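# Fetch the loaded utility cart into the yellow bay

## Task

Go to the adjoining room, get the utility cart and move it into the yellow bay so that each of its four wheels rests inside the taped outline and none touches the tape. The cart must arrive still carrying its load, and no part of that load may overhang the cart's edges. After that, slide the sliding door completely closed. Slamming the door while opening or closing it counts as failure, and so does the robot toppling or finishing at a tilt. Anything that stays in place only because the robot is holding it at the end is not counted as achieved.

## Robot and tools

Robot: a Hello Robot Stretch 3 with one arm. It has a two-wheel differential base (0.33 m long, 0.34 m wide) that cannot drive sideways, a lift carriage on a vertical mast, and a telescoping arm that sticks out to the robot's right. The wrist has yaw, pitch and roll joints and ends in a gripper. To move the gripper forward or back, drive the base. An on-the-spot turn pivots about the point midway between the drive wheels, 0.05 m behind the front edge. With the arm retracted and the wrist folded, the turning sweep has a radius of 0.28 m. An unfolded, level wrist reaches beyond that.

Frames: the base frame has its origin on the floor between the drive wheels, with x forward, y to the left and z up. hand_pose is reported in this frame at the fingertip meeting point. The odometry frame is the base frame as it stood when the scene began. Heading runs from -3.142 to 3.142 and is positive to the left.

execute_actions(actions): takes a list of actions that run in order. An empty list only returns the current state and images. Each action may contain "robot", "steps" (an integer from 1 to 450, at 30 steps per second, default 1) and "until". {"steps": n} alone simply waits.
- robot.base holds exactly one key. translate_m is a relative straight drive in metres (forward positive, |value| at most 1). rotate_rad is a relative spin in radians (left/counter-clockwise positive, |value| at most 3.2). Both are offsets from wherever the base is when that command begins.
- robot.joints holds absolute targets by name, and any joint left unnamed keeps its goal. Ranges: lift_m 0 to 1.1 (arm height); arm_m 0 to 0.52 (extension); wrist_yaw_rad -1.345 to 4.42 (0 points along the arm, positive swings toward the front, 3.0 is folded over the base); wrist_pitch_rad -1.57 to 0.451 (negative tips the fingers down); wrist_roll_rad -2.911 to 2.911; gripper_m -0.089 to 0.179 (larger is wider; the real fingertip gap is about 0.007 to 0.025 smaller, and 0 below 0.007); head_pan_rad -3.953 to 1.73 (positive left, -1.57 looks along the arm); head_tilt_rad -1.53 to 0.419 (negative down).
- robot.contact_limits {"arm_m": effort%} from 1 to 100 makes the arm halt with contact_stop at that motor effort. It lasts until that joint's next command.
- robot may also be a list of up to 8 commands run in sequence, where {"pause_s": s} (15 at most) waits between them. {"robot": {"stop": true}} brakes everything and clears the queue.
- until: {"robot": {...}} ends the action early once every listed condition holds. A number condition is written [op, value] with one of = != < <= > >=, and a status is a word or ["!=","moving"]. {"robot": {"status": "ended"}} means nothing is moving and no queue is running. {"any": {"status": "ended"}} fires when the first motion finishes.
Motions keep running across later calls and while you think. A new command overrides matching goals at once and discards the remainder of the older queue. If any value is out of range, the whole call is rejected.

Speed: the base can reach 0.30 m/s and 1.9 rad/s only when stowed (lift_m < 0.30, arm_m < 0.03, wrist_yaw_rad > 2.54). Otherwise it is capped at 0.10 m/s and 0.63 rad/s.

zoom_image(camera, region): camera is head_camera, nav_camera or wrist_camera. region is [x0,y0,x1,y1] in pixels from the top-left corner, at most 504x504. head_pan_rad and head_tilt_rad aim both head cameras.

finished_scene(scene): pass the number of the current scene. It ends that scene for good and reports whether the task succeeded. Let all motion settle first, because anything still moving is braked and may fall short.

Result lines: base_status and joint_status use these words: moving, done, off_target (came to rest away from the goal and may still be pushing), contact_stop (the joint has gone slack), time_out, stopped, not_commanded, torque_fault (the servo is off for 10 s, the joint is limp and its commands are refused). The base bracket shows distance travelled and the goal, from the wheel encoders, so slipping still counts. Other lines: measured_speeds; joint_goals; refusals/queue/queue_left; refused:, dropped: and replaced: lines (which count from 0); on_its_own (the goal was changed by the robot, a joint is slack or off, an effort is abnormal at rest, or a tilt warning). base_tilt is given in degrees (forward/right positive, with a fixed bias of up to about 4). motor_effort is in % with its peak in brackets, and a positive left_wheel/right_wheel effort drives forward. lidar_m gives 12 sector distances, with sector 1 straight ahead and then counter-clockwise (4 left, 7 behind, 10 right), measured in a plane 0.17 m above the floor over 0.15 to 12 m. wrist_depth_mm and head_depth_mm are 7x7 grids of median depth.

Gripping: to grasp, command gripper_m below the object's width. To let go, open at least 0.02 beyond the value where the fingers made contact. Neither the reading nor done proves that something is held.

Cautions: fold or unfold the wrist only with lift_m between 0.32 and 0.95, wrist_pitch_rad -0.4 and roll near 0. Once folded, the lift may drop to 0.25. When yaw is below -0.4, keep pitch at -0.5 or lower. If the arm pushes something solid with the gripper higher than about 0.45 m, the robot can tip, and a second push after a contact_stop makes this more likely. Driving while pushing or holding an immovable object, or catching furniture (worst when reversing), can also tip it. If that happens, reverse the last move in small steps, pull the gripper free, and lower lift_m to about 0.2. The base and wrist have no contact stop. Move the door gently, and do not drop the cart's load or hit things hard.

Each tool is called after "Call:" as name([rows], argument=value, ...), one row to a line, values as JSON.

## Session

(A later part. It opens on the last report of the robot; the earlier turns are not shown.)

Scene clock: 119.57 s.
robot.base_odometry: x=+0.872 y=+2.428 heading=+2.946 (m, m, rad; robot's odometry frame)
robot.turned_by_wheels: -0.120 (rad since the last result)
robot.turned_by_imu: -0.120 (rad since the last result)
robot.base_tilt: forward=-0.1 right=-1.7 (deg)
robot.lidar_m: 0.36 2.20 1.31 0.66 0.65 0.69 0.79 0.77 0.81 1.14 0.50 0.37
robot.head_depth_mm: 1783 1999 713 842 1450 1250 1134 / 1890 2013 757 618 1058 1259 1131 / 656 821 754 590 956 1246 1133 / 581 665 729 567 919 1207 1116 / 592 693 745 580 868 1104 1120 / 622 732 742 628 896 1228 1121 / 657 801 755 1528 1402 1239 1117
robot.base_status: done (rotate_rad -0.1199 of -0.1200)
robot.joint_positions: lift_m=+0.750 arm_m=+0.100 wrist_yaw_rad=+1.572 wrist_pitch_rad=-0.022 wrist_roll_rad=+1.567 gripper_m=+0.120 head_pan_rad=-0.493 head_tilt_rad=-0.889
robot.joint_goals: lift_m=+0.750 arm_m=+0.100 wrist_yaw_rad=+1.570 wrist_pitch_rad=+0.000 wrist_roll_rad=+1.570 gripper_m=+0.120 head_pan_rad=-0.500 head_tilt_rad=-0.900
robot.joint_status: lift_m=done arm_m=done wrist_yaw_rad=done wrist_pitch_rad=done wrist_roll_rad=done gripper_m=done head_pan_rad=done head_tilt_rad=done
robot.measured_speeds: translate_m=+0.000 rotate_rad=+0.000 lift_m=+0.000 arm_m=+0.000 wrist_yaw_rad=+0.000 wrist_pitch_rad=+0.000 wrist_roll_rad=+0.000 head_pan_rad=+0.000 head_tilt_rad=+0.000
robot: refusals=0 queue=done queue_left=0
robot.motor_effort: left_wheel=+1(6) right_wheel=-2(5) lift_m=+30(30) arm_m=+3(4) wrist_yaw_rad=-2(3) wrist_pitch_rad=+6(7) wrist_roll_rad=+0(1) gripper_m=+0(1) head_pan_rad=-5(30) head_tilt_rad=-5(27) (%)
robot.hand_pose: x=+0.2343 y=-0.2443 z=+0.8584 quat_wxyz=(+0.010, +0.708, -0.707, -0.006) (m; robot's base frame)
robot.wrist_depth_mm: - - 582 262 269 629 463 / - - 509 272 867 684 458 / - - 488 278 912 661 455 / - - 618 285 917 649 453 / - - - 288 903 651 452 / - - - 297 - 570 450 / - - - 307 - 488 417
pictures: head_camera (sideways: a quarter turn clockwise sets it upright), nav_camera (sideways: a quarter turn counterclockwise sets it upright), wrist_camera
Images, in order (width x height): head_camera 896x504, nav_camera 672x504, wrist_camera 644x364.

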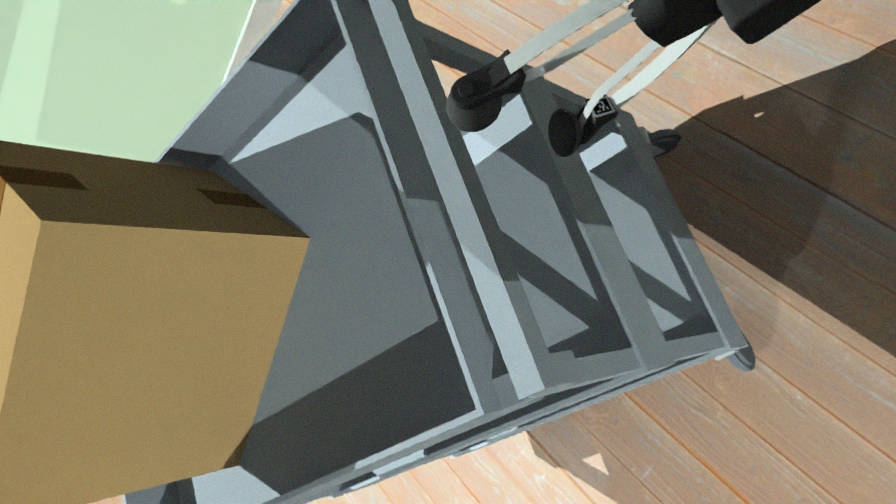

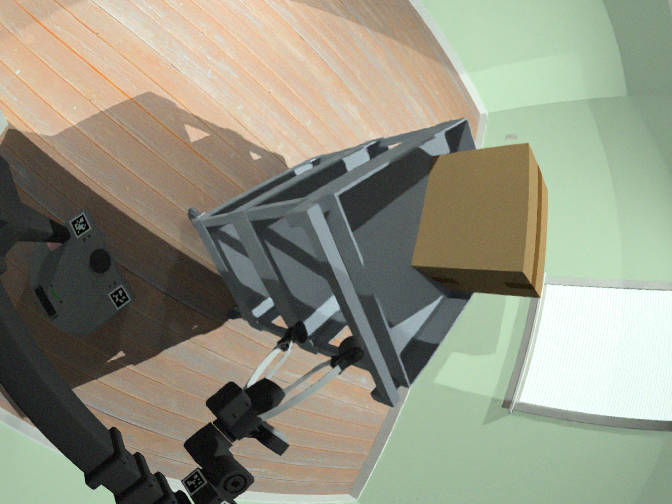

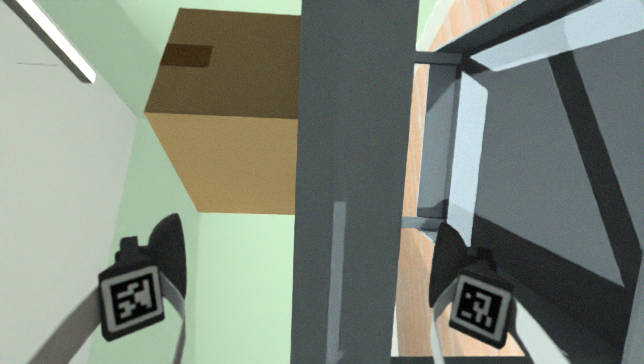

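Call:
execute_actions([
  {"robot":[{"joints":{"lift_m":0.72}},{"base":{"translate_m":0.08}}],"steps":450,"until":{"robot":{"status":"ended"}}},
])

Scene clock: 123.40 s.
robot.base_odometry: x=+0.793 y=+2.444 heading=+2.946 (m, m, rad; robot's odometry frame)
robot.turned_by_wheels: +0.000 (rad since the last result)
robot.turned_by_imu: +0.001 (rad since the last result)
robot.base_tilt: forward=-0.1 right=-1.7 (deg)
robot.lidar_m: 0.28 2.32 1.27 2.89 0.70 0.73 0.86 0.84 0.88 1.25 0.39 0.29
robot.head_depth_mm: 1756 1948 721 592 933 1255 1126 / 669 829 758 650 880 1204 1133 / 539 603 713 632 563 1155 1135 / 537 597 695 630 504 1043 1124 / 555 631 716 628 485 823 1106 / 577 666 739 627 916 1228 1113 / 597 825 756 1565 1409 1246 1118
robot.base_status: done (translate_m +0.0800 of +0.0800)
robot.joint_positions: lift_m=+0.720 arm_m=+0.100 wrist_yaw_rad=+1.572 wrist_pitch_rad=-0.022 wrist_roll_rad=+1.567 gripper_m=+0.120 head_pan_rad=-0.493 head_tilt_rad=-0.889
robot.joint_goals: lift_m=+0.720 arm_m=+0.100 wrist_yaw_rad=+1.570 wrist_pitch_rad=+0.000 wrist_roll_rad=+1.570 gripper_m=+0.120 head_pan_rad=-0.500 head_tilt_rad=-0.900
robot.joint_status: lift_m=done arm_m=done wrist_yaw_rad=done wrist_pitch_rad=done wrist_roll_rad=done gripper_m=done head_pan_rad=done head_tilt_rad=done
robot.measured_speeds: translate_m=+0.000 rotate_rad=+0.000 lift_m=+0.000 arm_m=+0.000 wrist_yaw_rad=+0.000 wrist_pitch_rad=+0.000 wrist_roll_rad=+0.000 head_pan_rad=+0.000 head_tilt_rad=+0.000
robot: refusals=0 queue=done queue_left=0
robot.motor_effort: left_wheel=+1(7) right_wheel=-2(4) lift_m=+21(29) arm_m=+3(3) wrist_yaw_rad=-2(2) wrist_pitch_rad=+6(6) wrist_roll_rad=+1(1) gripper_m=+0(0) head_pan_rad=-5(3) head_tilt_rad=-6(6) (%)
robot.hand_pose: x=+0.2343 y=-0.2443 z=+0.8290 quat_wxyz=(+0.010, +0.708, -0.707, -0.006) (m; robot's base frame)
robot.wrist_depth_mm: - 473 129 187 788 573 418 / - 406 133 191 804 616 428 / - 414 136 196 833 610 425 / - - 138 201 836 614 418 / - - 142 205 848 589 421 / - - 145 213 - 534 415 / - - 149 214 - - 394
pictures: head_camera (sideways: a quarter turn clockwise sets it upright), nav_camera (sideways: a quarter turn counterclockwise sets it upright), wrist_camera
Images, in order (width x height): head_camera 896x504, nav_camera 672x504, wrist_camera 644x364.

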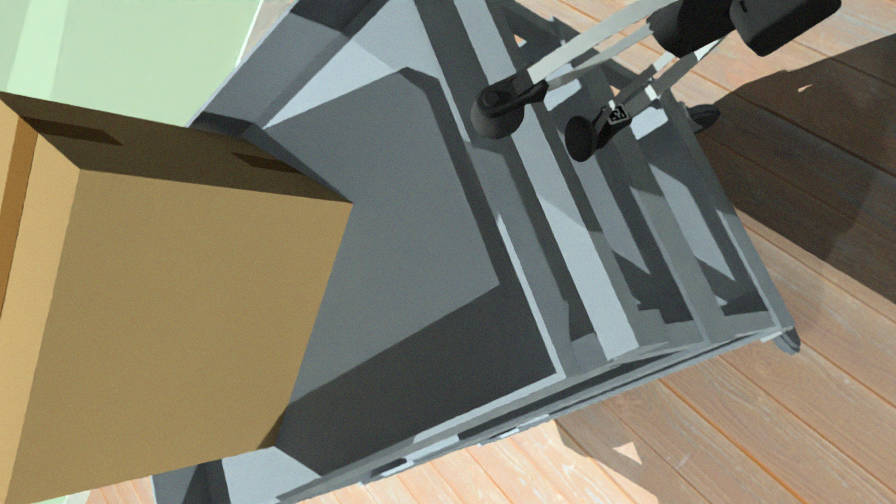

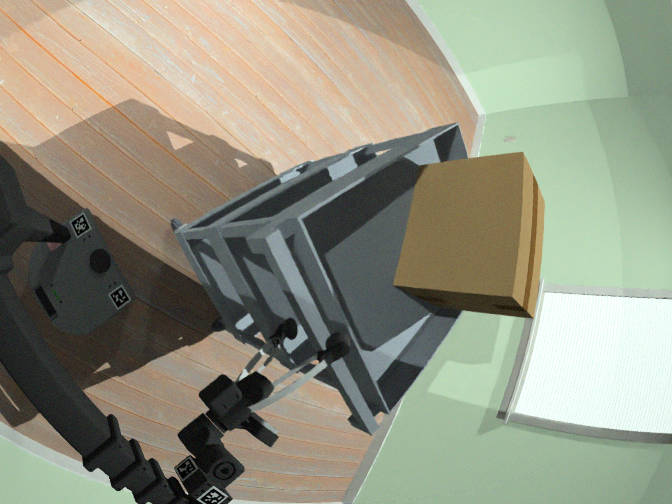

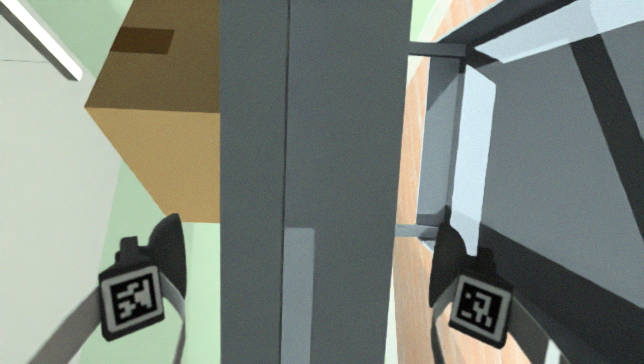

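Call:
execute_actions([
  {"robot":[{"joints":{"lift_m":0.745}},{"joints":{"gripper_m":0.0}},{"pause_s":0.5},{"base":{"translate_m":-0.08}}],"steps":450,"until":{"robot":{"status":"ended"}}},
])

Scene clock: 134.20 s.
robot.base_odometry: x=+0.872 y=+2.428 heading=+2.946 (m, m, rad; robot's odometry frame)
robot.turned_by_wheels: +0.000 (rad since the last result)
robot.turned_by_imu: +0.001 (rad since the last result)
robot.base_tilt: forward=-0.1 right=-1.7 (deg)
robot.lidar_m: 0.27 2.20 1.32 0.66 0.65 0.69 0.79 0.77 0.81 1.14 0.39 0.28
robot.head_depth_mm: 1803 2024 721 595 1396 1255 1139 / 1850 2045 757 634 868 1224 1135 / 541 611 717 632 567 1157 1133 / 533 588 690 631 502 1015 1122 / 550 614 703 627 484 758 1107 / 562 646 722 623 861 1226 1122 / 576 687 735 1080 1415 1248 1115
robot.base_status: done (translate_m -0.0800 of -0.0800)
robot.joint_positions: lift_m=+0.745 arm_m=+0.100 wrist_yaw_rad=+1.574 wrist_pitch_rad=-0.019 wrist_roll_rad=+1.567 gripper_m=+0.001 head_pan_rad=-0.493 head_tilt_rad=-0.889
robot.joint_goals: lift_m=+0.745 arm_m=+0.100 wrist_yaw_rad=+1.570 wrist_pitch_rad=+0.000 wrist_roll_rad=+1.570 gripper_m=+0.000 head_pan_rad=-0.500 head_tilt_rad=-0.900
robot.joint_status: lift_m=done arm_m=done wrist_yaw_rad=done wrist_pitch_rad=done wrist_roll_rad=done gripper_m=done head_pan_rad=done head_tilt_rad=done
robot.measured_speeds: translate_m=+0.000 rotate_rad=+0.000 lift_m=+0.000 arm_m=+0.000 wrist_yaw_rad=+0.000 wrist_pitch_rad=+0.000 wrist_roll_rad=+0.000 head_pan_rad=+0.000 head_tilt_rad=+0.000
robot: refusals=0 queue=done queue_left=0
robot.motor_effort: left_wheel=+4(5) right_wheel=-6(18) lift_m=+30(32) arm_m=+3(3) wrist_yaw_rad=-3(3) wrist_pitch_rad=+6(6) wrist_roll_rad=+1(1) gripper_m=-13(86) head_pan_rad=-4(4) head_tilt_rad=-6(6) (%)
robot.hand_pose: x=+0.2344 y=-0.2440 z=+0.8543 quat_wxyz=(+0.009, +0.708, -0.706, -0.005) (m; robot's base frame)
robot.wrist_depth_mm: - - 502 130 192 631 460 / - 444 436 133 196 647 450 / - 412 407 135 198 655 451 / - - 511 138 203 659 448 / - - 623 140 207 651 438 / - - - 143 - 607 441 / - - - 145 215 - 424
pictures: head_camera (sideways: a quarter turn clockwise sets it upright), nav_camera (sideways: a quarter turn counterclockwise sets it upright), wrist_camera
Images, in order (width x height): head_camera 896x504, nav_camera 672x504, wrist_camera 644x364.

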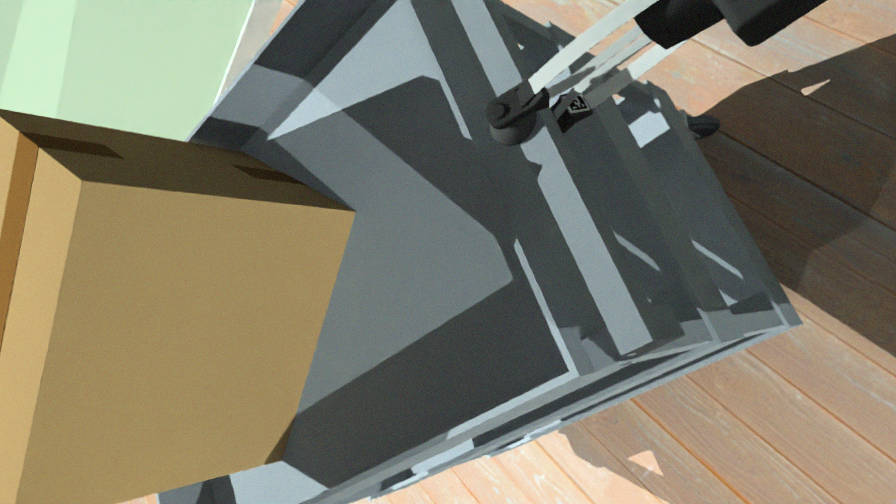

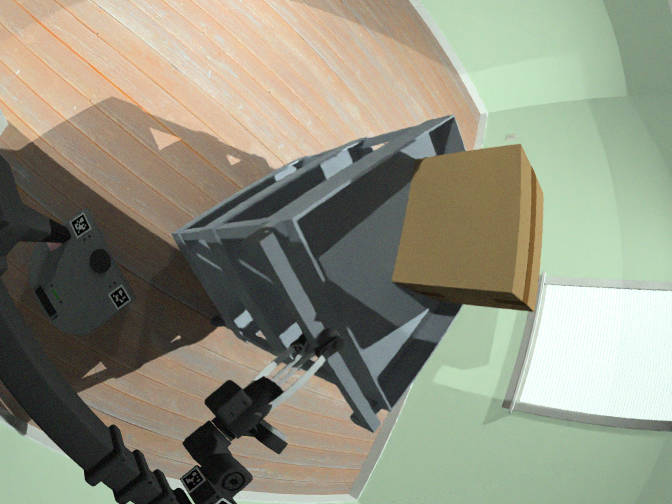

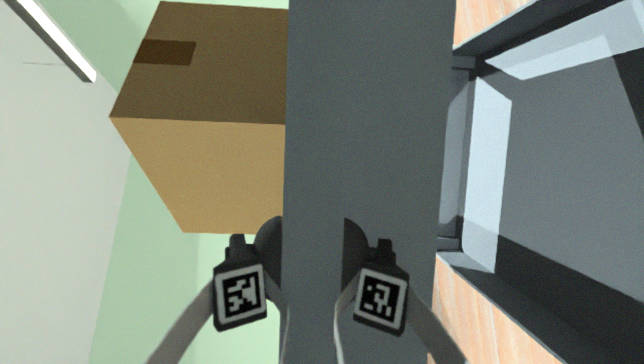

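Call:
execute_actions([
  {"robot":[{"base":{"rotate_rad":0.25},"joints":{"head_pan_rad":-0.2,"head_tilt_rad":-0.8}},{"base":{"translate_m":0.4}}],"steps":450,"until":{"robot":{"status":"ended"}}},
])

Scene clock: 141.57 s.
robot.base_odometry: x=+0.472 y=+2.407 heading=-3.087 (m, m, rad; robot's odometry frame)
robot.turned_by_wheels: +0.250 (rad since the last result)
robot.turned_by_imu: +0.249 (rad since the last result)
robot.base_tilt: forward=-0.1 right=-1.7 (deg)
robot.lidar_m: 2.59 1.43 1.05 2.88 0.82 0.88 1.16 1.16 1.36 0.48 0.38 0.37
robot.head_depth_mm: 2417 2529 828 695 536 810 987 / 2709 2815 856 692 528 829 1033 / 2663 2871 2211 690 548 844 1069 / 2552 2765 2205 1782 1478 1271 1130 / 2446 2650 2193 1774 1502 1294 1144 / 2328 2596 2185 1780 1493 1288 1143 / 2240 2471 2158 1733 1492 1295 1138
robot.base_status: done (translate_m +0.4000 of +0.4000)
robot.joint_positions: lift_m=+0.745 arm_m=+0.100 wrist_yaw_rad=+1.582 wrist_pitch_rad=-0.021 wrist_roll_rad=+1.569 gripper_m=+0.001 head_pan_rad=-0.207 head_tilt_rad=-0.804
robot.joint_goals: lift_m=+0.745 arm_m=+0.100 wrist_yaw_rad=+1.570 wrist_pitch_rad=+0.000 wrist_roll_rad=+1.570 gripper_m=+0.000 head_pan_rad=-0.200 head_tilt_rad=-0.800
robot.joint_status: lift_m=done arm_m=done wrist_yaw_rad=done wrist_pitch_rad=done wrist_roll_rad=done gripper_m=done head_pan_rad=done head_tilt_rad=done
robot.measured_speeds: translate_m=+0.000 rotate_rad=+0.000 lift_m=+0.000 arm_m=+0.000 wrist_yaw_rad=+0.000 wrist_pitch_rad=+0.000 wrist_roll_rad=+0.000 head_pan_rad=+0.000 head_tilt_rad=+0.000
robot: refusals=0 queue=done queue_left=0
robot.motor_effort: left_wheel=-3(13) right_wheel=+3(25) lift_m=+30(30) arm_m=+1(3) wrist_yaw_rad=-11(18) wrist_pitch_rad=+6(6) wrist_roll_rad=+0(1) gripper_m=-11(13) head_pan_rad=+4(31) head_tilt_rad=+2(15) (%)
robot.hand_pose: x=+0.2343 y=-0.2421 z=+0.8538 quat_wxyz=(+0.009, +0.711, -0.703, -0.007) (m; robot's base frame)
robot.wrist_depth_mm: - - 484 65 122 129 460 / - - - 73 136 148 450 / - - - 83 159 554 454 / - - - 96 184 - 448 / - - - 113 217 - 416 / - - - 137 325 333 341 / - - - 187 - - 954
pictures: head_camera (sideways: a quarter turn clockwise sets it upright), nav_camera (sideways: a quarter turn counterclockwise sets it upright), wrist_camera
Images, in order (width x height): head_camera 896x504, nav_camera 672x504, wrist_camera 644x364.

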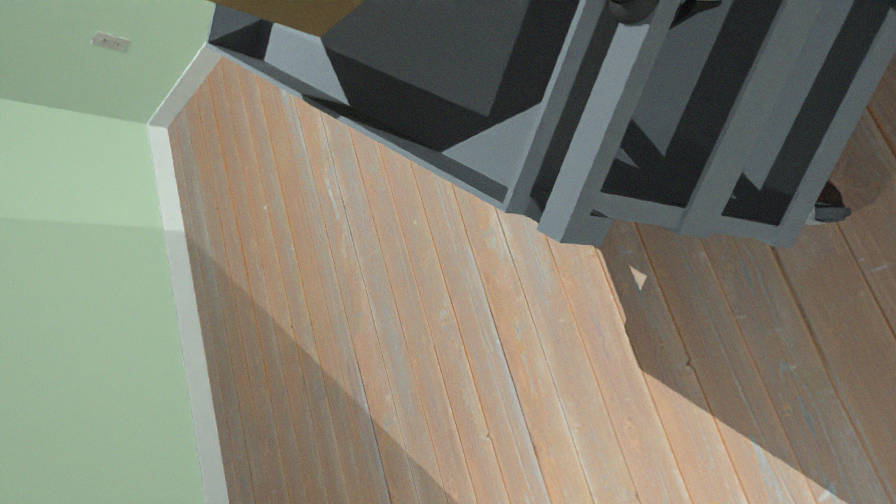

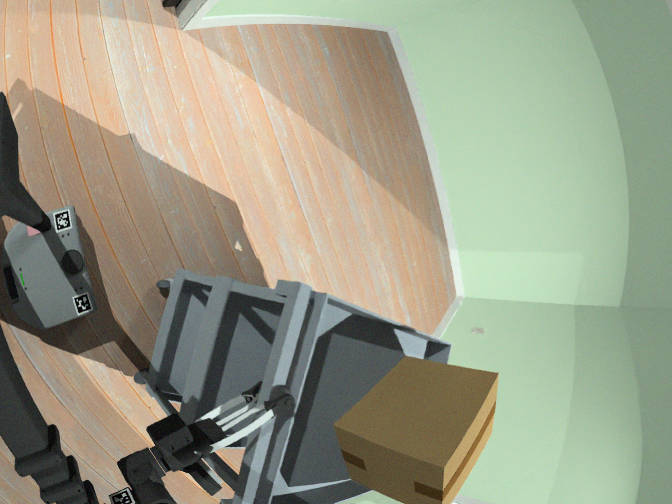

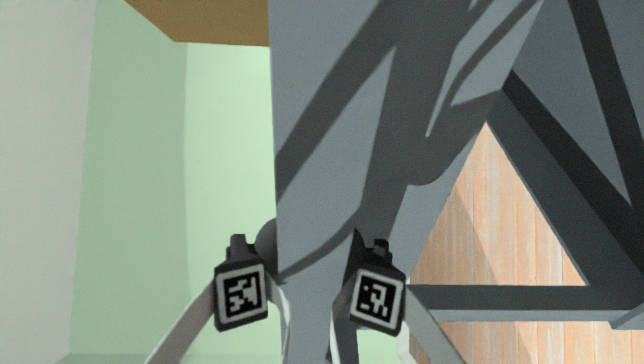

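Call:
execute_actions([
  {"robot":{"base":{"translate_m":0.25},"joints":{"wrist_yaw_rad":1.1,"head_pan_rad":-0.7}},"steps":450,"until":{"robot":{"status":"ended"}}},
])

Scene clock: 145.37 s.
robot.base_odometry: x=+0.223 y=+2.393 heading=-3.088 (m, m, rad; robot's odometry frame)
robot.turned_by_wheels: +0.000 (rad since the last result)
robot.turned_by_imu: +0.000 (rad since the last result)
robot.base_tilt: forward=-0.1 right=-1.7 (deg)
robot.lidar_m: 2.34 1.54 0.95 1.04 0.92 0.93 1.40 1.40 1.65 0.52 0.41 0.41
robot.head_depth_mm: 700 619 716 698 722 885 1142 / 696 678 758 693 924 1053 1163 / 724 754 820 687 913 1043 1155 / 1999 976 841 686 893 997 1134 / 2177 2495 2119 1741 1470 1278 1141 / 2378 2680 2185 1779 1495 1283 1143 / 2501 2659 2168 1766 1477 1287 1138
robot.base_status: done (translate_m +0.2500 of +0.2500)
robot.joint_positions: lift_m=+0.745 arm_m=+0.100 wrist_yaw_rad=+1.084 wrist_pitch_rad=-0.021 wrist_roll_rad=+1.569 gripper_m=+0.001 head_pan_rad=-0.693 head_tilt_rad=-0.804
robot.joint_goals: lift_m=+0.745 arm_m=+0.100 wrist_yaw_rad=+1.100 wrist_pitch_rad=+0.000 wrist_roll_rad=+1.570 gripper_m=+0.000 head_pan_rad=-0.700 head_tilt_rad=-0.800
robot.joint_status: lift_m=done arm_m=done wrist_yaw_rad=done wrist_pitch_rad=done wrist_roll_rad=done gripper_m=done head_pan_rad=done head_tilt_rad=done
robot.measured_speeds: translate_m=+0.000 rotate_rad=+0.000 lift_m=+0.000 arm_m=+0.000 wrist_yaw_rad=+0.000 wrist_pitch_rad=+0.000 wrist_roll_rad=+0.000 head_pan_rad=+0.000 head_tilt_rad=+0.000
robot: refusals=0 queue=done queue_left=0
robot.on_its_own: wrist_yaw_rad is at rest, and its effort (+15) is outside its rest range (-12 to +12)
robot.motor_effort: left_wheel=-5(11) right_wheel=+6(19) lift_m=+30(30) arm_m=-1(6) wrist_yaw_rad=+15(81) wrist_pitch_rad=+6(7) wrist_roll_rad=+0(1) gripper_m=-12(13) head_pan_rad=-4(38) head_tilt_rad=+2(2) (%)
robot.hand_pose: x=+0.2046 y=-0.3646 z=+0.8538 quat_wxyz=(+0.007, +0.516, -0.857, -0.008) (m; robot's base frame)
robot.wrist_depth_mm: - 380 386 101 159 589 452 / - 363 368 106 166 621 450 / - - 460 112 174 651 457 / - - 642 117 184 655 456 / - - - 123 193 611 442 / - - - 129 209 - 443 / - - - 138 218 - 401
pictures: head_camera (sideways: a quarter turn clockwise sets it upright), nav_camera (sideways: a quarter turn counterclockwise sets it upright), wrist_camera
Images, in order (width x height): head_camera 896x504, nav_camera 672x504, wrist_camera 644x364.

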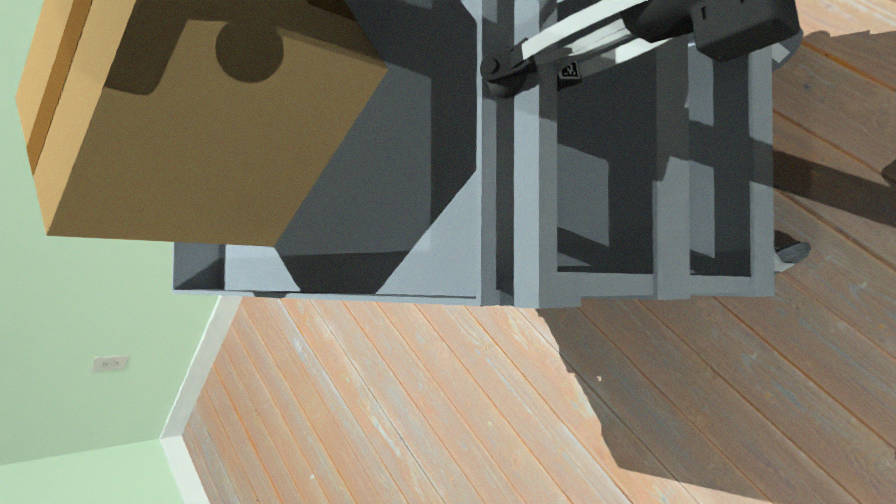

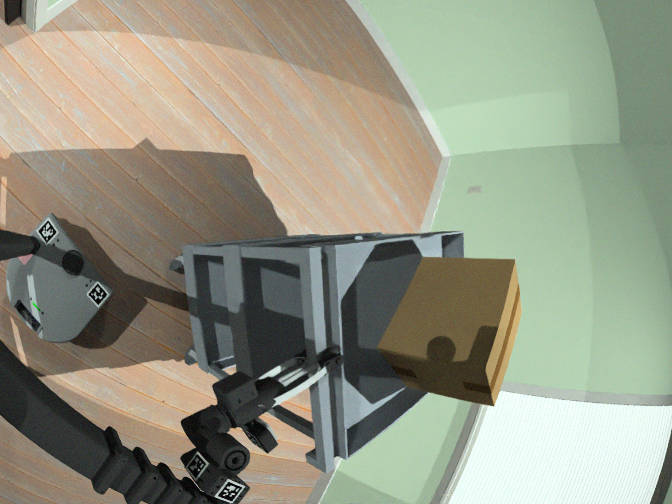

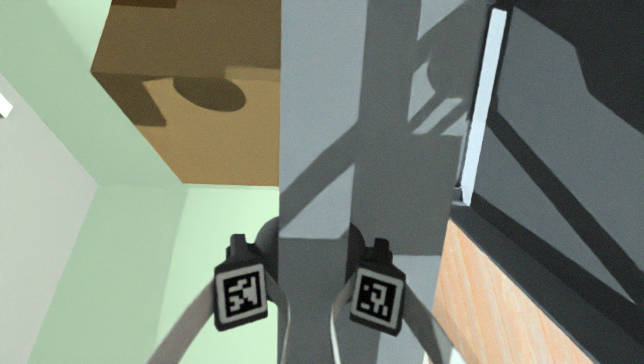

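Call:
execute_actions([
  {"robot":[{"base":{"translate_m":0.25},"joints":{"wrist_yaw_rad":0.8}},{"base":{"rotate_rad":-0.5},"joints":{"wrist_yaw_rad":1.1,"head_pan_rad":-0.4}}],"steps":450,"until":{"robot":{"status":"ended"}}},
])

Scene clock: 149.13 s.
robot.base_odometry: x=-0.027 y=+2.380 heading=-3.088 (m, m, rad; robot's odometry frame)
robot.turned_by_wheels: +0.000 (rad since the last result)
robot.turned_by_imu: +0.000 (rad since the last result)
robot.base_tilt: forward=-0.1 right=-1.7 (deg)
robot.lidar_m: 2.10 1.65 0.98 0.89 2.98 1.10 1.64 1.64 1.93 0.51 0.43 0.43
robot.head_depth_mm: 701 707 781 699 926 888 1137 / 757 793 830 691 918 1046 1159 / 1813 1027 848 687 899 1112 1148 / 1946 2194 2223 1794 1478 1259 1150 / 2109 2390 2190 1783 1491 1296 1148 / 2315 2569 2136 1774 1498 1302 1140 / 2262 2491 2170 1752 1490 1290 1133
robot.base_status: done (translate_m +0.2500 of +0.2500)
robot.joint_positions: lift_m=+0.745 arm_m=+0.100 wrist_yaw_rad=+0.780 wrist_pitch_rad=-0.021 wrist_roll_rad=+1.569 gripper_m=+0.001 head_pan_rad=-0.693 head_tilt_rad=-0.804
robot.joint_goals: lift_m=+0.745 arm_m=+0.100 wrist_yaw_rad=+0.800 wrist_pitch_rad=+0.000 wrist_roll_rad=+1.570 gripper_m=+0.000 head_pan_rad=-0.700 head_tilt_rad=-0.800
robot.joint_status: lift_m=done arm_m=done wrist_yaw_rad=off_target wrist_pitch_rad=done wrist_roll_rad=done gripper_m=done head_pan_rad=done head_tilt_rad=done
robot.measured_speeds: translate_m=+0.000 rotate_rad=+0.000 lift_m=+0.000 arm_m=+0.000 wrist_yaw_rad=+0.000 wrist_pitch_rad=+0.000 wrist_roll_rad=+0.000 head_pan_rad=+0.000 head_tilt_rad=+0.000
robot: refusals=0 queue=dropped queue_left=0
robot.on_its_own: wrist_yaw_rad is at rest, and its effort (+20) is outside its rest range (-12 to +12)
robot.motor_effort: left_wheel=-6(11) right_wheel=+6(19) lift_m=+30(30) arm_m=+2(3) wrist_yaw_rad=+20(53) wrist_pitch_rad=+6(8) wrist_roll_rad=+0(1) gripper_m=-12(12) head_pan_rad=-4(5) head_tilt_rad=+2(2) (%)
robot.hand_pose: x=+0.1584 y=-0.4266 z=+0.8537 quat_wxyz=(+0.006, +0.380, -0.925, -0.010) (m; robot's base frame)
robot.wrist_depth_mm: - - 480 118 179 613 453 / - 428 425 120 182 658 452 / - 386 396 121 185 658 447 / - - 481 123 187 649 453 / - - 586 126 191 648 444 / - - - 128 196 613 442 / - - - 130 199 - 422
pictures: head_camera (sideways: a quarter turn clockwise sets it upright), nav_camera (sideways: a quarter turn counterclockwise sets it upright), wrist_camera
dropped: robot: command 0 of its queue: wrist_yaw_rad: off_target
Images, in order (width x height): head_camera 896x504, nav_camera 672x504, wrist_camera 644x364.

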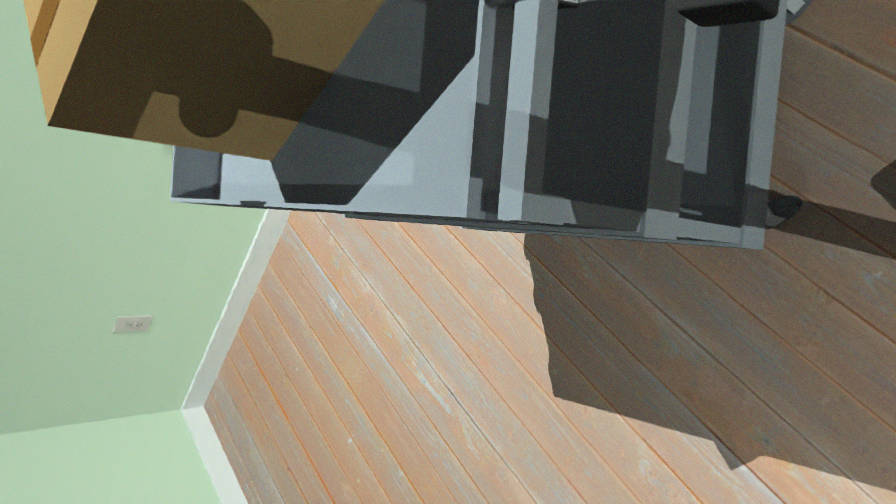

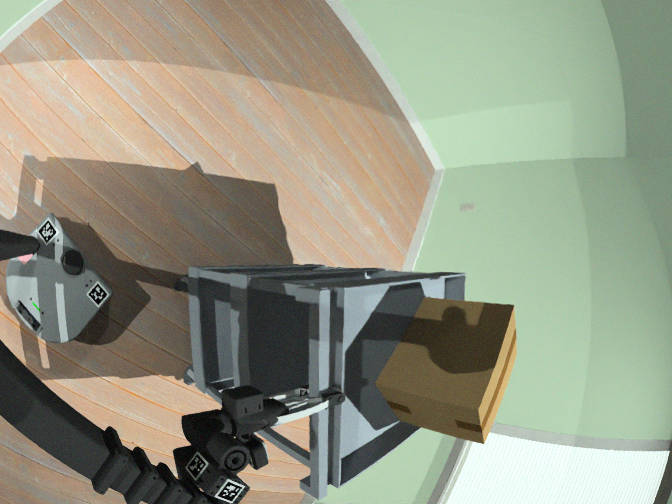

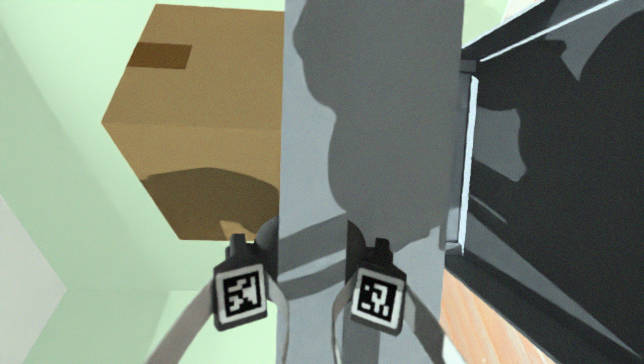

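Call:
execute_actions([
  {"robot":{"base":{"rotate_rad":-0.45},"joints":{"wrist_yaw_rad":1.1,"head_pan_rad":-0.4}},"steps":150,"until":{"robot":{"status":"ended"}}},
  {"robot":{"base":{"rotate_rad":-0.45},"joints":{"wrist_yaw_rad":1.4}},"steps":150,"until":{"robot":{"status":"ended"}}},
])

Scene clock: 152.93 s.
robot.base_odometry: x=-0.027 y=+2.380 heading=+2.296 (m, m, rad; robot's odometry frame)
robot.turned_by_wheels: -0.900 (rad since the last result)
robot.turned_by_imu: -0.890 (rad since the last result)
robot.base_tilt: forward=+0.0 right=-1.7 (deg)
robot.lidar_m: 0.26 2.24 2.11 1.33 0.90 0.89 1.10 1.12 1.64 1.67 0.35 0.21
robot.head_depth_mm: 1491 1728 1891 697 555 1265 1163 / 1498 1745 802 690 583 546 1147 / 1451 536 730 676 580 463 1086 / 1472 531 604 670 576 472 718 / 668 539 621 680 572 778 1011 / 657 544 636 677 583 1082 1141 / 1496 553 650 690 967 1265 1142
robot.base_status: done (rotate_rad -0.4499 of -0.4500)
robot.joint_positions: lift_m=+0.745 arm_m=+0.100 wrist_yaw_rad=+1.408 wrist_pitch_rad=-0.022 wrist_roll_rad=+1.569 gripper_m=+0.001 head_pan_rad=-0.407 head_tilt_rad=-0.804
robot.joint_goals: lift_m=+0.745 arm_m=+0.100 wrist_yaw_rad=+1.400 wrist_pitch_rad=+0.000 wrist_roll_rad=+1.570 gripper_m=+0.000 head_pan_rad=-0.400 head_tilt_rad=-0.800
robot.joint_status: lift_m=done arm_m=done wrist_yaw_rad=done wrist_pitch_rad=done wrist_roll_rad=done gripper_m=done head_pan_rad=done head_tilt_rad=done
robot.measured_speeds: translate_m=+0.000 rotate_rad=+0.000 lift_m=+0.000 arm_m=+0.000 wrist_yaw_rad=+0.000 wrist_pitch_rad=+0.000 wrist_roll_rad=+0.000 head_pan_rad=+0.000 head_tilt_rad=+0.000
robot: refusals=0 queue=done queue_left=0
robot.motor_effort: left_wheel=+3(18) right_wheel=-3(23) lift_m=+30(30) arm_m=+0(5) wrist_yaw_rad=-8(43) wrist_pitch_rad=+6(7) wrist_roll_rad=+0(0) gripper_m=-13(15) head_pan_rad=+4(30) head_tilt_rad=+2(1) (%)
robot.hand_pose: x=+0.2309 y=-0.2864 z=+0.8535 quat_wxyz=(+0.008, +0.647, -0.762, -0.008) (m; robot's base frame)
robot.wrist_depth_mm: - - - 173 260 - 363 / - - - 163 244 - 427 / - - - 155 225 594 447 / - - 496 145 214 653 449 / - 415 415 136 203 641 444 / - 464 - 129 194 635 442 / - - 526 125 181 634 435
pictures: head_camera (sideways: a quarter turn clockwise sets it upright), nav_camera (sideways: a quarter turn counterclockwise sets it upright), wrist_camera
Images, in order (width x height): head_camera 896x504, nav_camera 672x504, wrist_camera 644x364.

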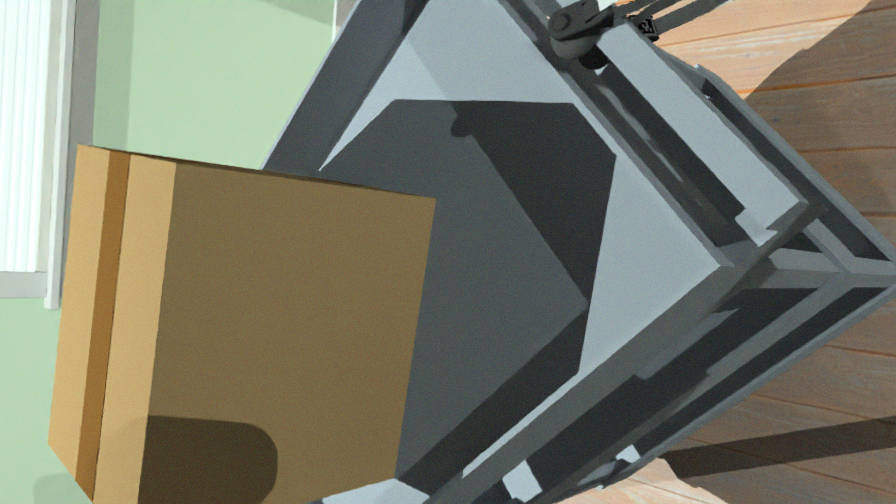

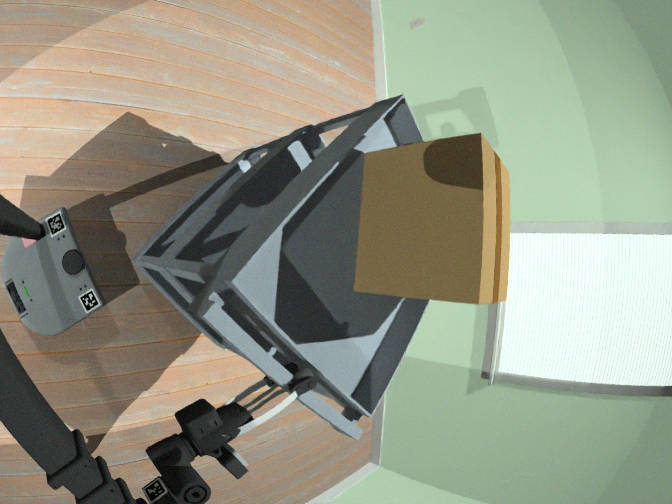

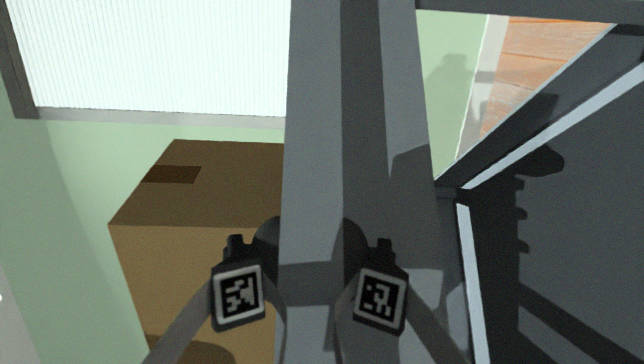

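Call:
execute_actions([
  {"robot":{"base":{"translate_m":-0.3},"joints":{"wrist_yaw_rad":1.57,"head_tilt_rad":-1.0}},"steps":200,"until":{"robot":{"status":"ended"}}},
])

Scene clock: 157.13 s.
robot.base_odometry: x=+0.172 y=+2.155 heading=+2.296 (m, m, rad; robot's odometry frame)
robot.turned_by_wheels: +0.000 (rad since the last result)
robot.turned_by_imu: +0.000 (rad since the last result)
robot.base_tilt: forward=-0.1 right=-1.7 (deg)
robot.lidar_m: 0.21 2.37 2.24 0.92 0.80 2.73 0.87 0.81 1.51 1.54 0.38 0.21
robot.head_depth_mm: 1908 2057 674 576 1356 1236 1120 / 1906 733 674 555 1159 1228 1120 / 660 748 670 584 520 1208 1126 / 477 564 650 580 472 1080 1124 / 486 577 650 579 521 1036 1106 / 499 595 661 577 883 1210 1110 / 510 611 659 906 1329 1205 1102
robot.base_status: done (translate_m -0.3000 of -0.3000)
robot.joint_positions: lift_m=+0.745 arm_m=+0.100 wrist_yaw_rad=+1.588 wrist_pitch_rad=-0.019 wrist_roll_rad=+1.569 gripper_m=+0.001 head_pan_rad=-0.407 head_tilt_rad=-0.988
robot.joint_goals: lift_m=+0.745 arm_m=+0.100 wrist_yaw_rad=+1.570 wrist_pitch_rad=+0.000 wrist_roll_rad=+1.570 gripper_m=+0.000 head_pan_rad=-0.400 head_tilt_rad=-1.000
robot.joint_status: lift_m=done arm_m=done wrist_yaw_rad=done wrist_pitch_rad=done wrist_roll_rad=done gripper_m=done head_pan_rad=done head_tilt_rad=done
robot.measured_speeds: translate_m=+0.000 rotate_rad=+0.000 lift_m=+0.000 arm_m=+0.000 wrist_yaw_rad=+0.000 wrist_pitch_rad=+0.000 wrist_roll_rad=+0.000 head_pan_rad=+0.000 head_tilt_rad=+0.000
robot: refusals=0 queue=done queue_left=0
robot.on_its_own: wrist_yaw_rad is at rest, and its effort (-18) is outside its rest range (-12 to +12)
robot.motor_effort: left_wheel=+5(9) right_wheel=-6(19) lift_m=+30(30) arm_m=-2(2) wrist_yaw_rad=-18(43) wrist_pitch_rad=+6(6) wrist_roll_rad=+1(0) gripper_m=-13(14) head_pan_rad=+4(4) head_tilt_rad=-6(24) (%)
robot.hand_pose: x=+0.2343 y=-0.2407 z=+0.8542 quat_wxyz=(+0.008, +0.713, -0.701, -0.006) (m; robot's base frame)
robot.wrist_depth_mm: - - - 144 213 - 410 / - - - 141 209 623 453 / - - 475 139 203 656 451 / - 414 417 135 198 649 454 / - 499 454 131 195 666 446 / - - 531 129 192 632 453 / - - - 127 187 599 444
pictures: head_camera (sideways: a quarter turn clockwise sets it upright), nav_camera (sideways: a quarter turn counterclockwise sets it upright), wrist_camera
Images, in order (width x height): head_camera 896x504, nav_camera 672x504, wrist_camera 644x364.

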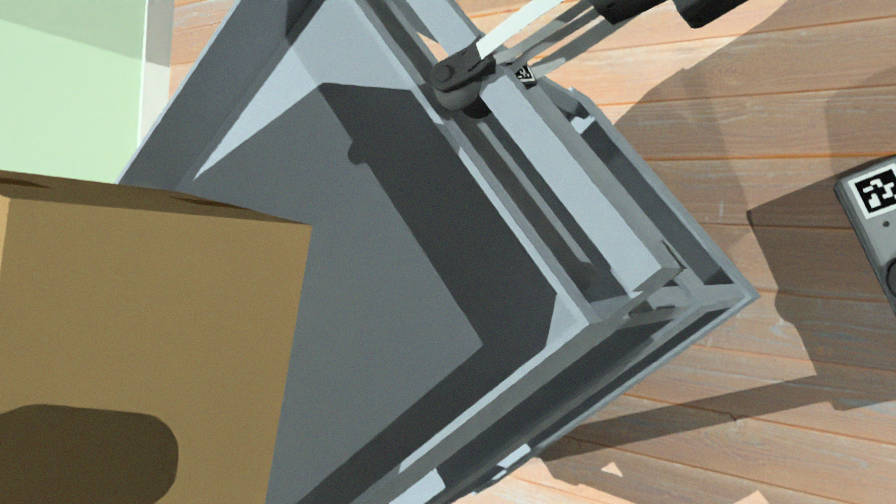

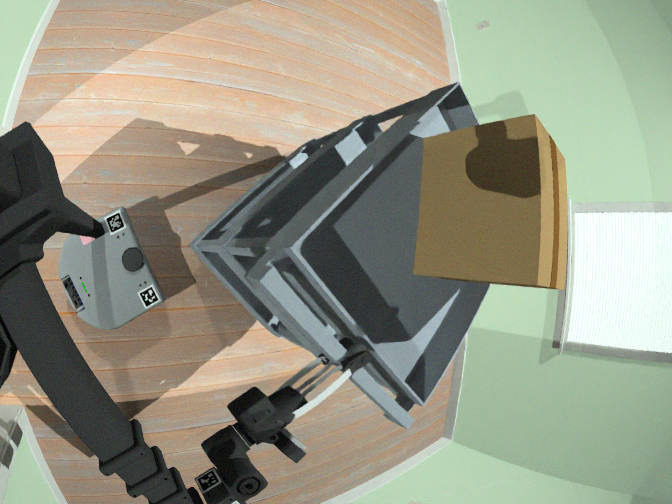

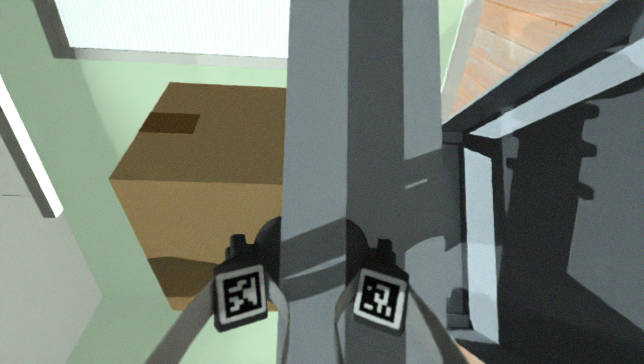

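Call:
execute_actions([
  {"robot":[{"joints":{"gripper_m":0.09}},{"base":{"translate_m":-0.05},"joints":{"arm_m":0.0}}],"steps":200,"until":{"robot":{"status":"ended"}}},
])

Scene clock: 160.53 s.
robot.base_odometry: x=+0.205 y=+2.118 heading=+2.296 (m, m, rad; robot's odometry frame)
robot.turned_by_wheels: +0.000 (rad since the last result)
robot.turned_by_imu: +0.000 (rad since the last result)
robot.base_tilt: forward=-0.1 right=-1.7 (deg)
robot.lidar_m: 0.25 2.40 2.26 0.85 0.77 2.68 0.84 0.77 1.49 1.52 0.49 0.27
robot.head_depth_mm: 1939 2131 643 1498 1383 1277 - / 1950 735 672 603 1330 - 1089 / 1870 769 672 548 1134 1219 1129 / 528 631 666 580 757 1182 1127 / 529 626 664 579 501 1160 1107 / 542 647 657 588 1116 1211 1098 / 555 662 658 974 1323 1217 1091
robot.base_status: done (translate_m -0.0500 of -0.0500)
robot.joint_positions: lift_m=+0.745 arm_m=+0.000 wrist_yaw_rad=+1.573 wrist_pitch_rad=-0.020 wrist_roll_rad=+1.569 gripper_m=+0.090 head_pan_rad=-0.407 head_tilt_rad=-0.988
robot.joint_goals: lift_m=+0.745 arm_m=+0.000 wrist_yaw_rad=+1.570 wrist_pitch_rad=+0.000 wrist_roll_rad=+1.570 gripper_m=+0.090 head_pan_rad=-0.400 head_tilt_rad=-1.000
robot.joint_status: lift_m=done arm_m=done wrist_yaw_rad=done wrist_pitch_rad=done wrist_roll_rad=done gripper_m=done head_pan_rad=done head_tilt_rad=done
robot.measured_speeds: translate_m=+0.000 rotate_rad=+0.000 lift_m=+0.000 arm_m=+0.000 wrist_yaw_rad=+0.000 wrist_pitch_rad=+0.000 wrist_roll_rad=+0.000 head_pan_rad=+0.000 head_tilt_rad=+0.000
robot: refusals=0 queue=done queue_left=0
robot.motor_effort: left_wheel=+1(5) right_wheel=-2(7) lift_m=+30(30) arm_m=-4(3) wrist_yaw_rad=-2(17) wrist_pitch_rad=+6(6) wrist_roll_rad=+0(0) gripper_m=+1(81) head_pan_rad=+4(5) head_tilt_rad=-7(6) (%)
robot.hand_pose: x=+0.2343 y=-0.1447 z=+0.8539 quat_wxyz=(+0.009, +0.708, -0.706, -0.007) (m; robot's base frame)
robot.wrist_depth_mm: - - - 169 240 603 455 / - - 491 164 235 655 452 / - 487 453 161 229 664 461 / - - 533 158 222 641 447 / - - 597 153 217 646 448 / - - - 150 210 612 445 / - - - 146 206 - 407
pictures: head_camera (sideways: a quarter turn clockwise sets it upright), nav_camera (sideways: a quarter turn counterclockwise sets it upright), wrist_camera
Images, in order (width x height): head_camera 896x504, nav_camera 672x504, wrist_camera 644x364.

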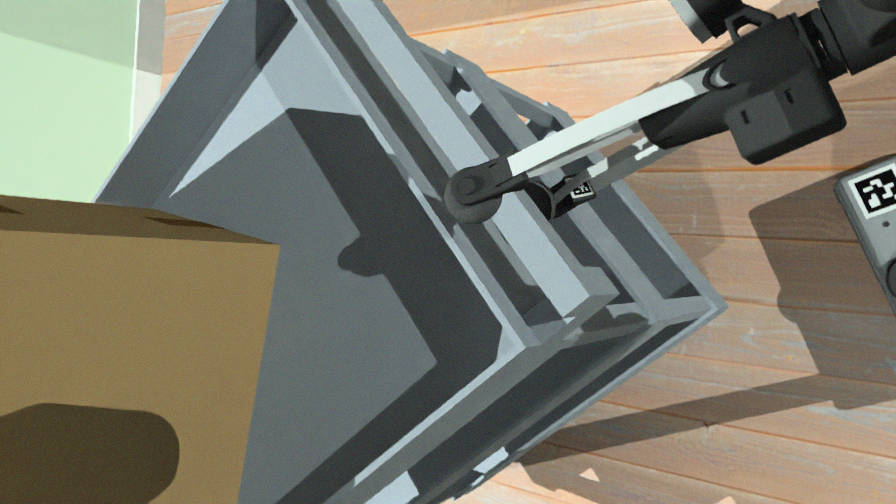

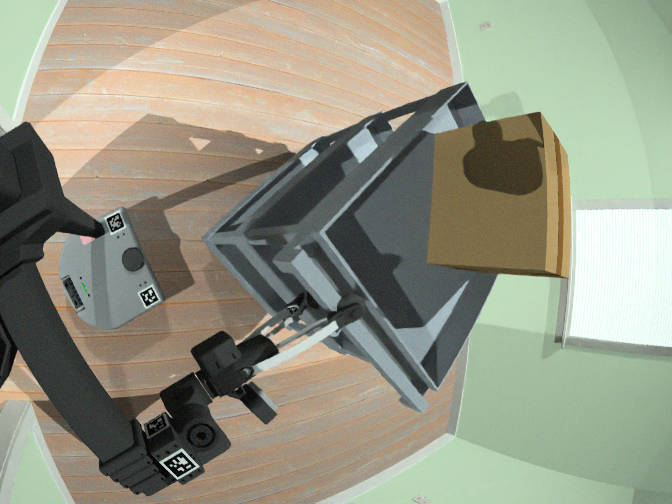

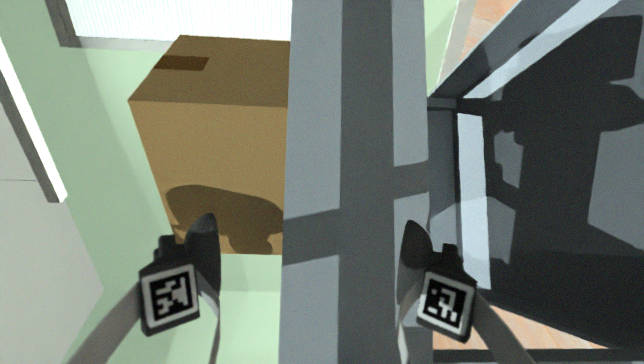

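Call:
execute_actions([
  {"robot":[{"joints":{"arm_m":0.035}},{"joints":{"gripper_m":0.0}},{"pause_s":0.4},{"base":{"rotate_rad":-0.7}},{"base":{"translate_m":-0.33}},{"base":{"rotate_rad":0.255},"joints":{"head_pan_rad":-3.14,"head_tilt_rad":-0.9}}],"steps":450,"until":{"robot":{"status":"ended"}}},
])

Scene clock: 172.43 s.
robot.base_odometry: x=+0.213 y=+1.788 heading=+1.851 (m, m, rad; robot's odometry frame)
robot.turned_by_wheels: -0.445 (rad since the last result)
robot.turned_by_imu: -0.443 (rad since the last result)
robot.base_tilt: forward=-0.1 right=-1.7 (deg)
robot.lidar_m: 0.56 0.86 2.25 0.91 0.41 0.46 2.36 2.23 0.67 0.91 1.63 0.74
robot.head_depth_mm: 2161 2384 1948 1672 - - - / 2186 2372 1919 1642 - - - / 2174 2354 1938 1655 - - - / 2179 2372 1940 1648 1441 1270 - / 2194 2361 1927 1636 1418 1269 - / 2194 2332 1895 1626 1409 1281 - / 2201 2315 1890 1610 1409 1289 1080
robot.base_status: done (rotate_rad +0.2549 of +0.2550)
robot.joint_positions: lift_m=+0.745 arm_m=+0.035 wrist_yaw_rad=+1.572 wrist_pitch_rad=-0.018 wrist_roll_rad=+1.569 gripper_m=+0.000 head_pan_rad=-3.133 head_tilt_rad=-0.903
robot.joint_goals: lift_m=+0.745 arm_m=+0.035 wrist_yaw_rad=+1.570 wrist_pitch_rad=+0.000 wrist_roll_rad=+1.570 gripper_m=+0.000 head_pan_rad=-3.140 head_tilt_rad=-0.900
robot.joint_status: lift_m=done arm_m=done wrist_yaw_rad=done wrist_pitch_rad=done wrist_roll_rad=done gripper_m=done head_pan_rad=done head_tilt_rad=done
robot.measured_speeds: translate_m=+0.000 rotate_rad=+0.000 lift_m=+0.000 arm_m=+0.000 wrist_yaw_rad=+0.000 wrist_pitch_rad=+0.000 wrist_roll_rad=+0.000 head_pan_rad=+0.000 head_tilt_rad=+0.000
robot: refusals=0 queue=done queue_left=0
robot.motor_effort: left_wheel=-3(11) right_wheel=+1(14) lift_m=+30(30) arm_m=+3(4) wrist_yaw_rad=-3(24) wrist_pitch_rad=+5(6) wrist_roll_rad=+0(1) gripper_m=-3(87) head_pan_rad=-4(46) head_tilt_rad=+1(12) (%)
robot.hand_pose: x=+0.2344 y=-0.1793 z=+0.8545 quat_wxyz=(+0.008, +0.708, -0.707, -0.006) (m; robot's base frame)
robot.wrist_depth_mm: - - - - - - - / - - - - - - 994 / - - - - - - 841 / - - - 846 - 684 849 / - - 919 574 - 600 827 / - - - - 888 570 744 / - - - - - - 919
pictures: head_camera (sideways: a quarter turn clockwise sets it upright), nav_camera (sideways: a quarter turn counterclockwise sets it upright), wrist_camera
Images, in order (width x height): head_camera 896x504, nav_camera 672x504, wrist_camera 644x364.

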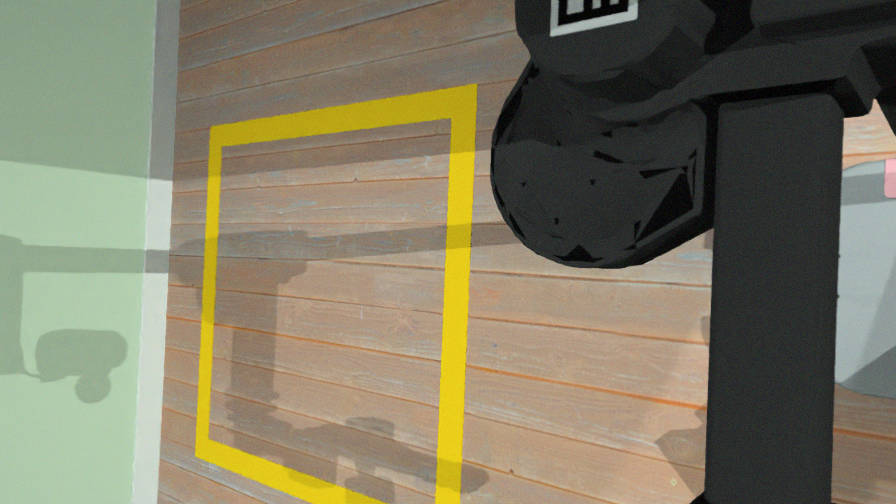

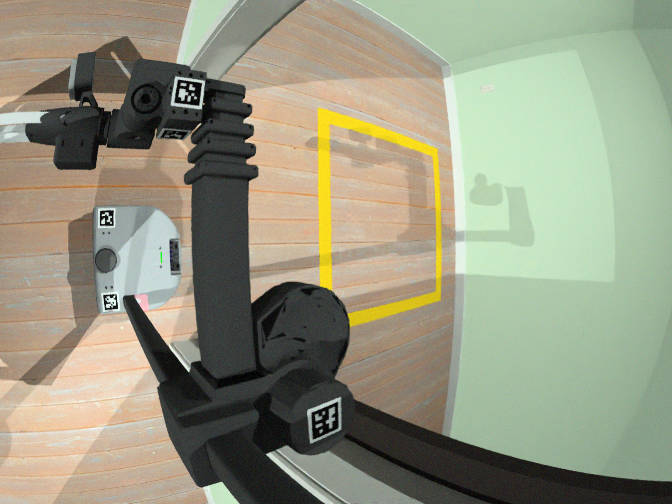

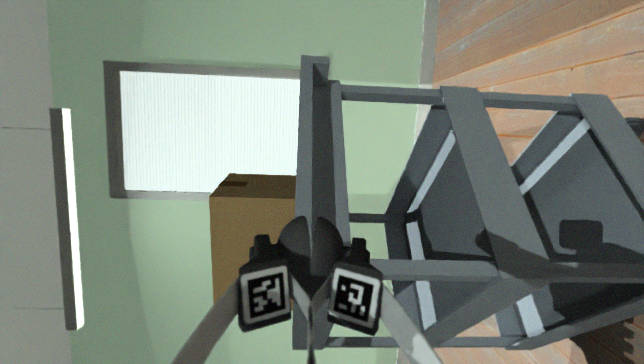

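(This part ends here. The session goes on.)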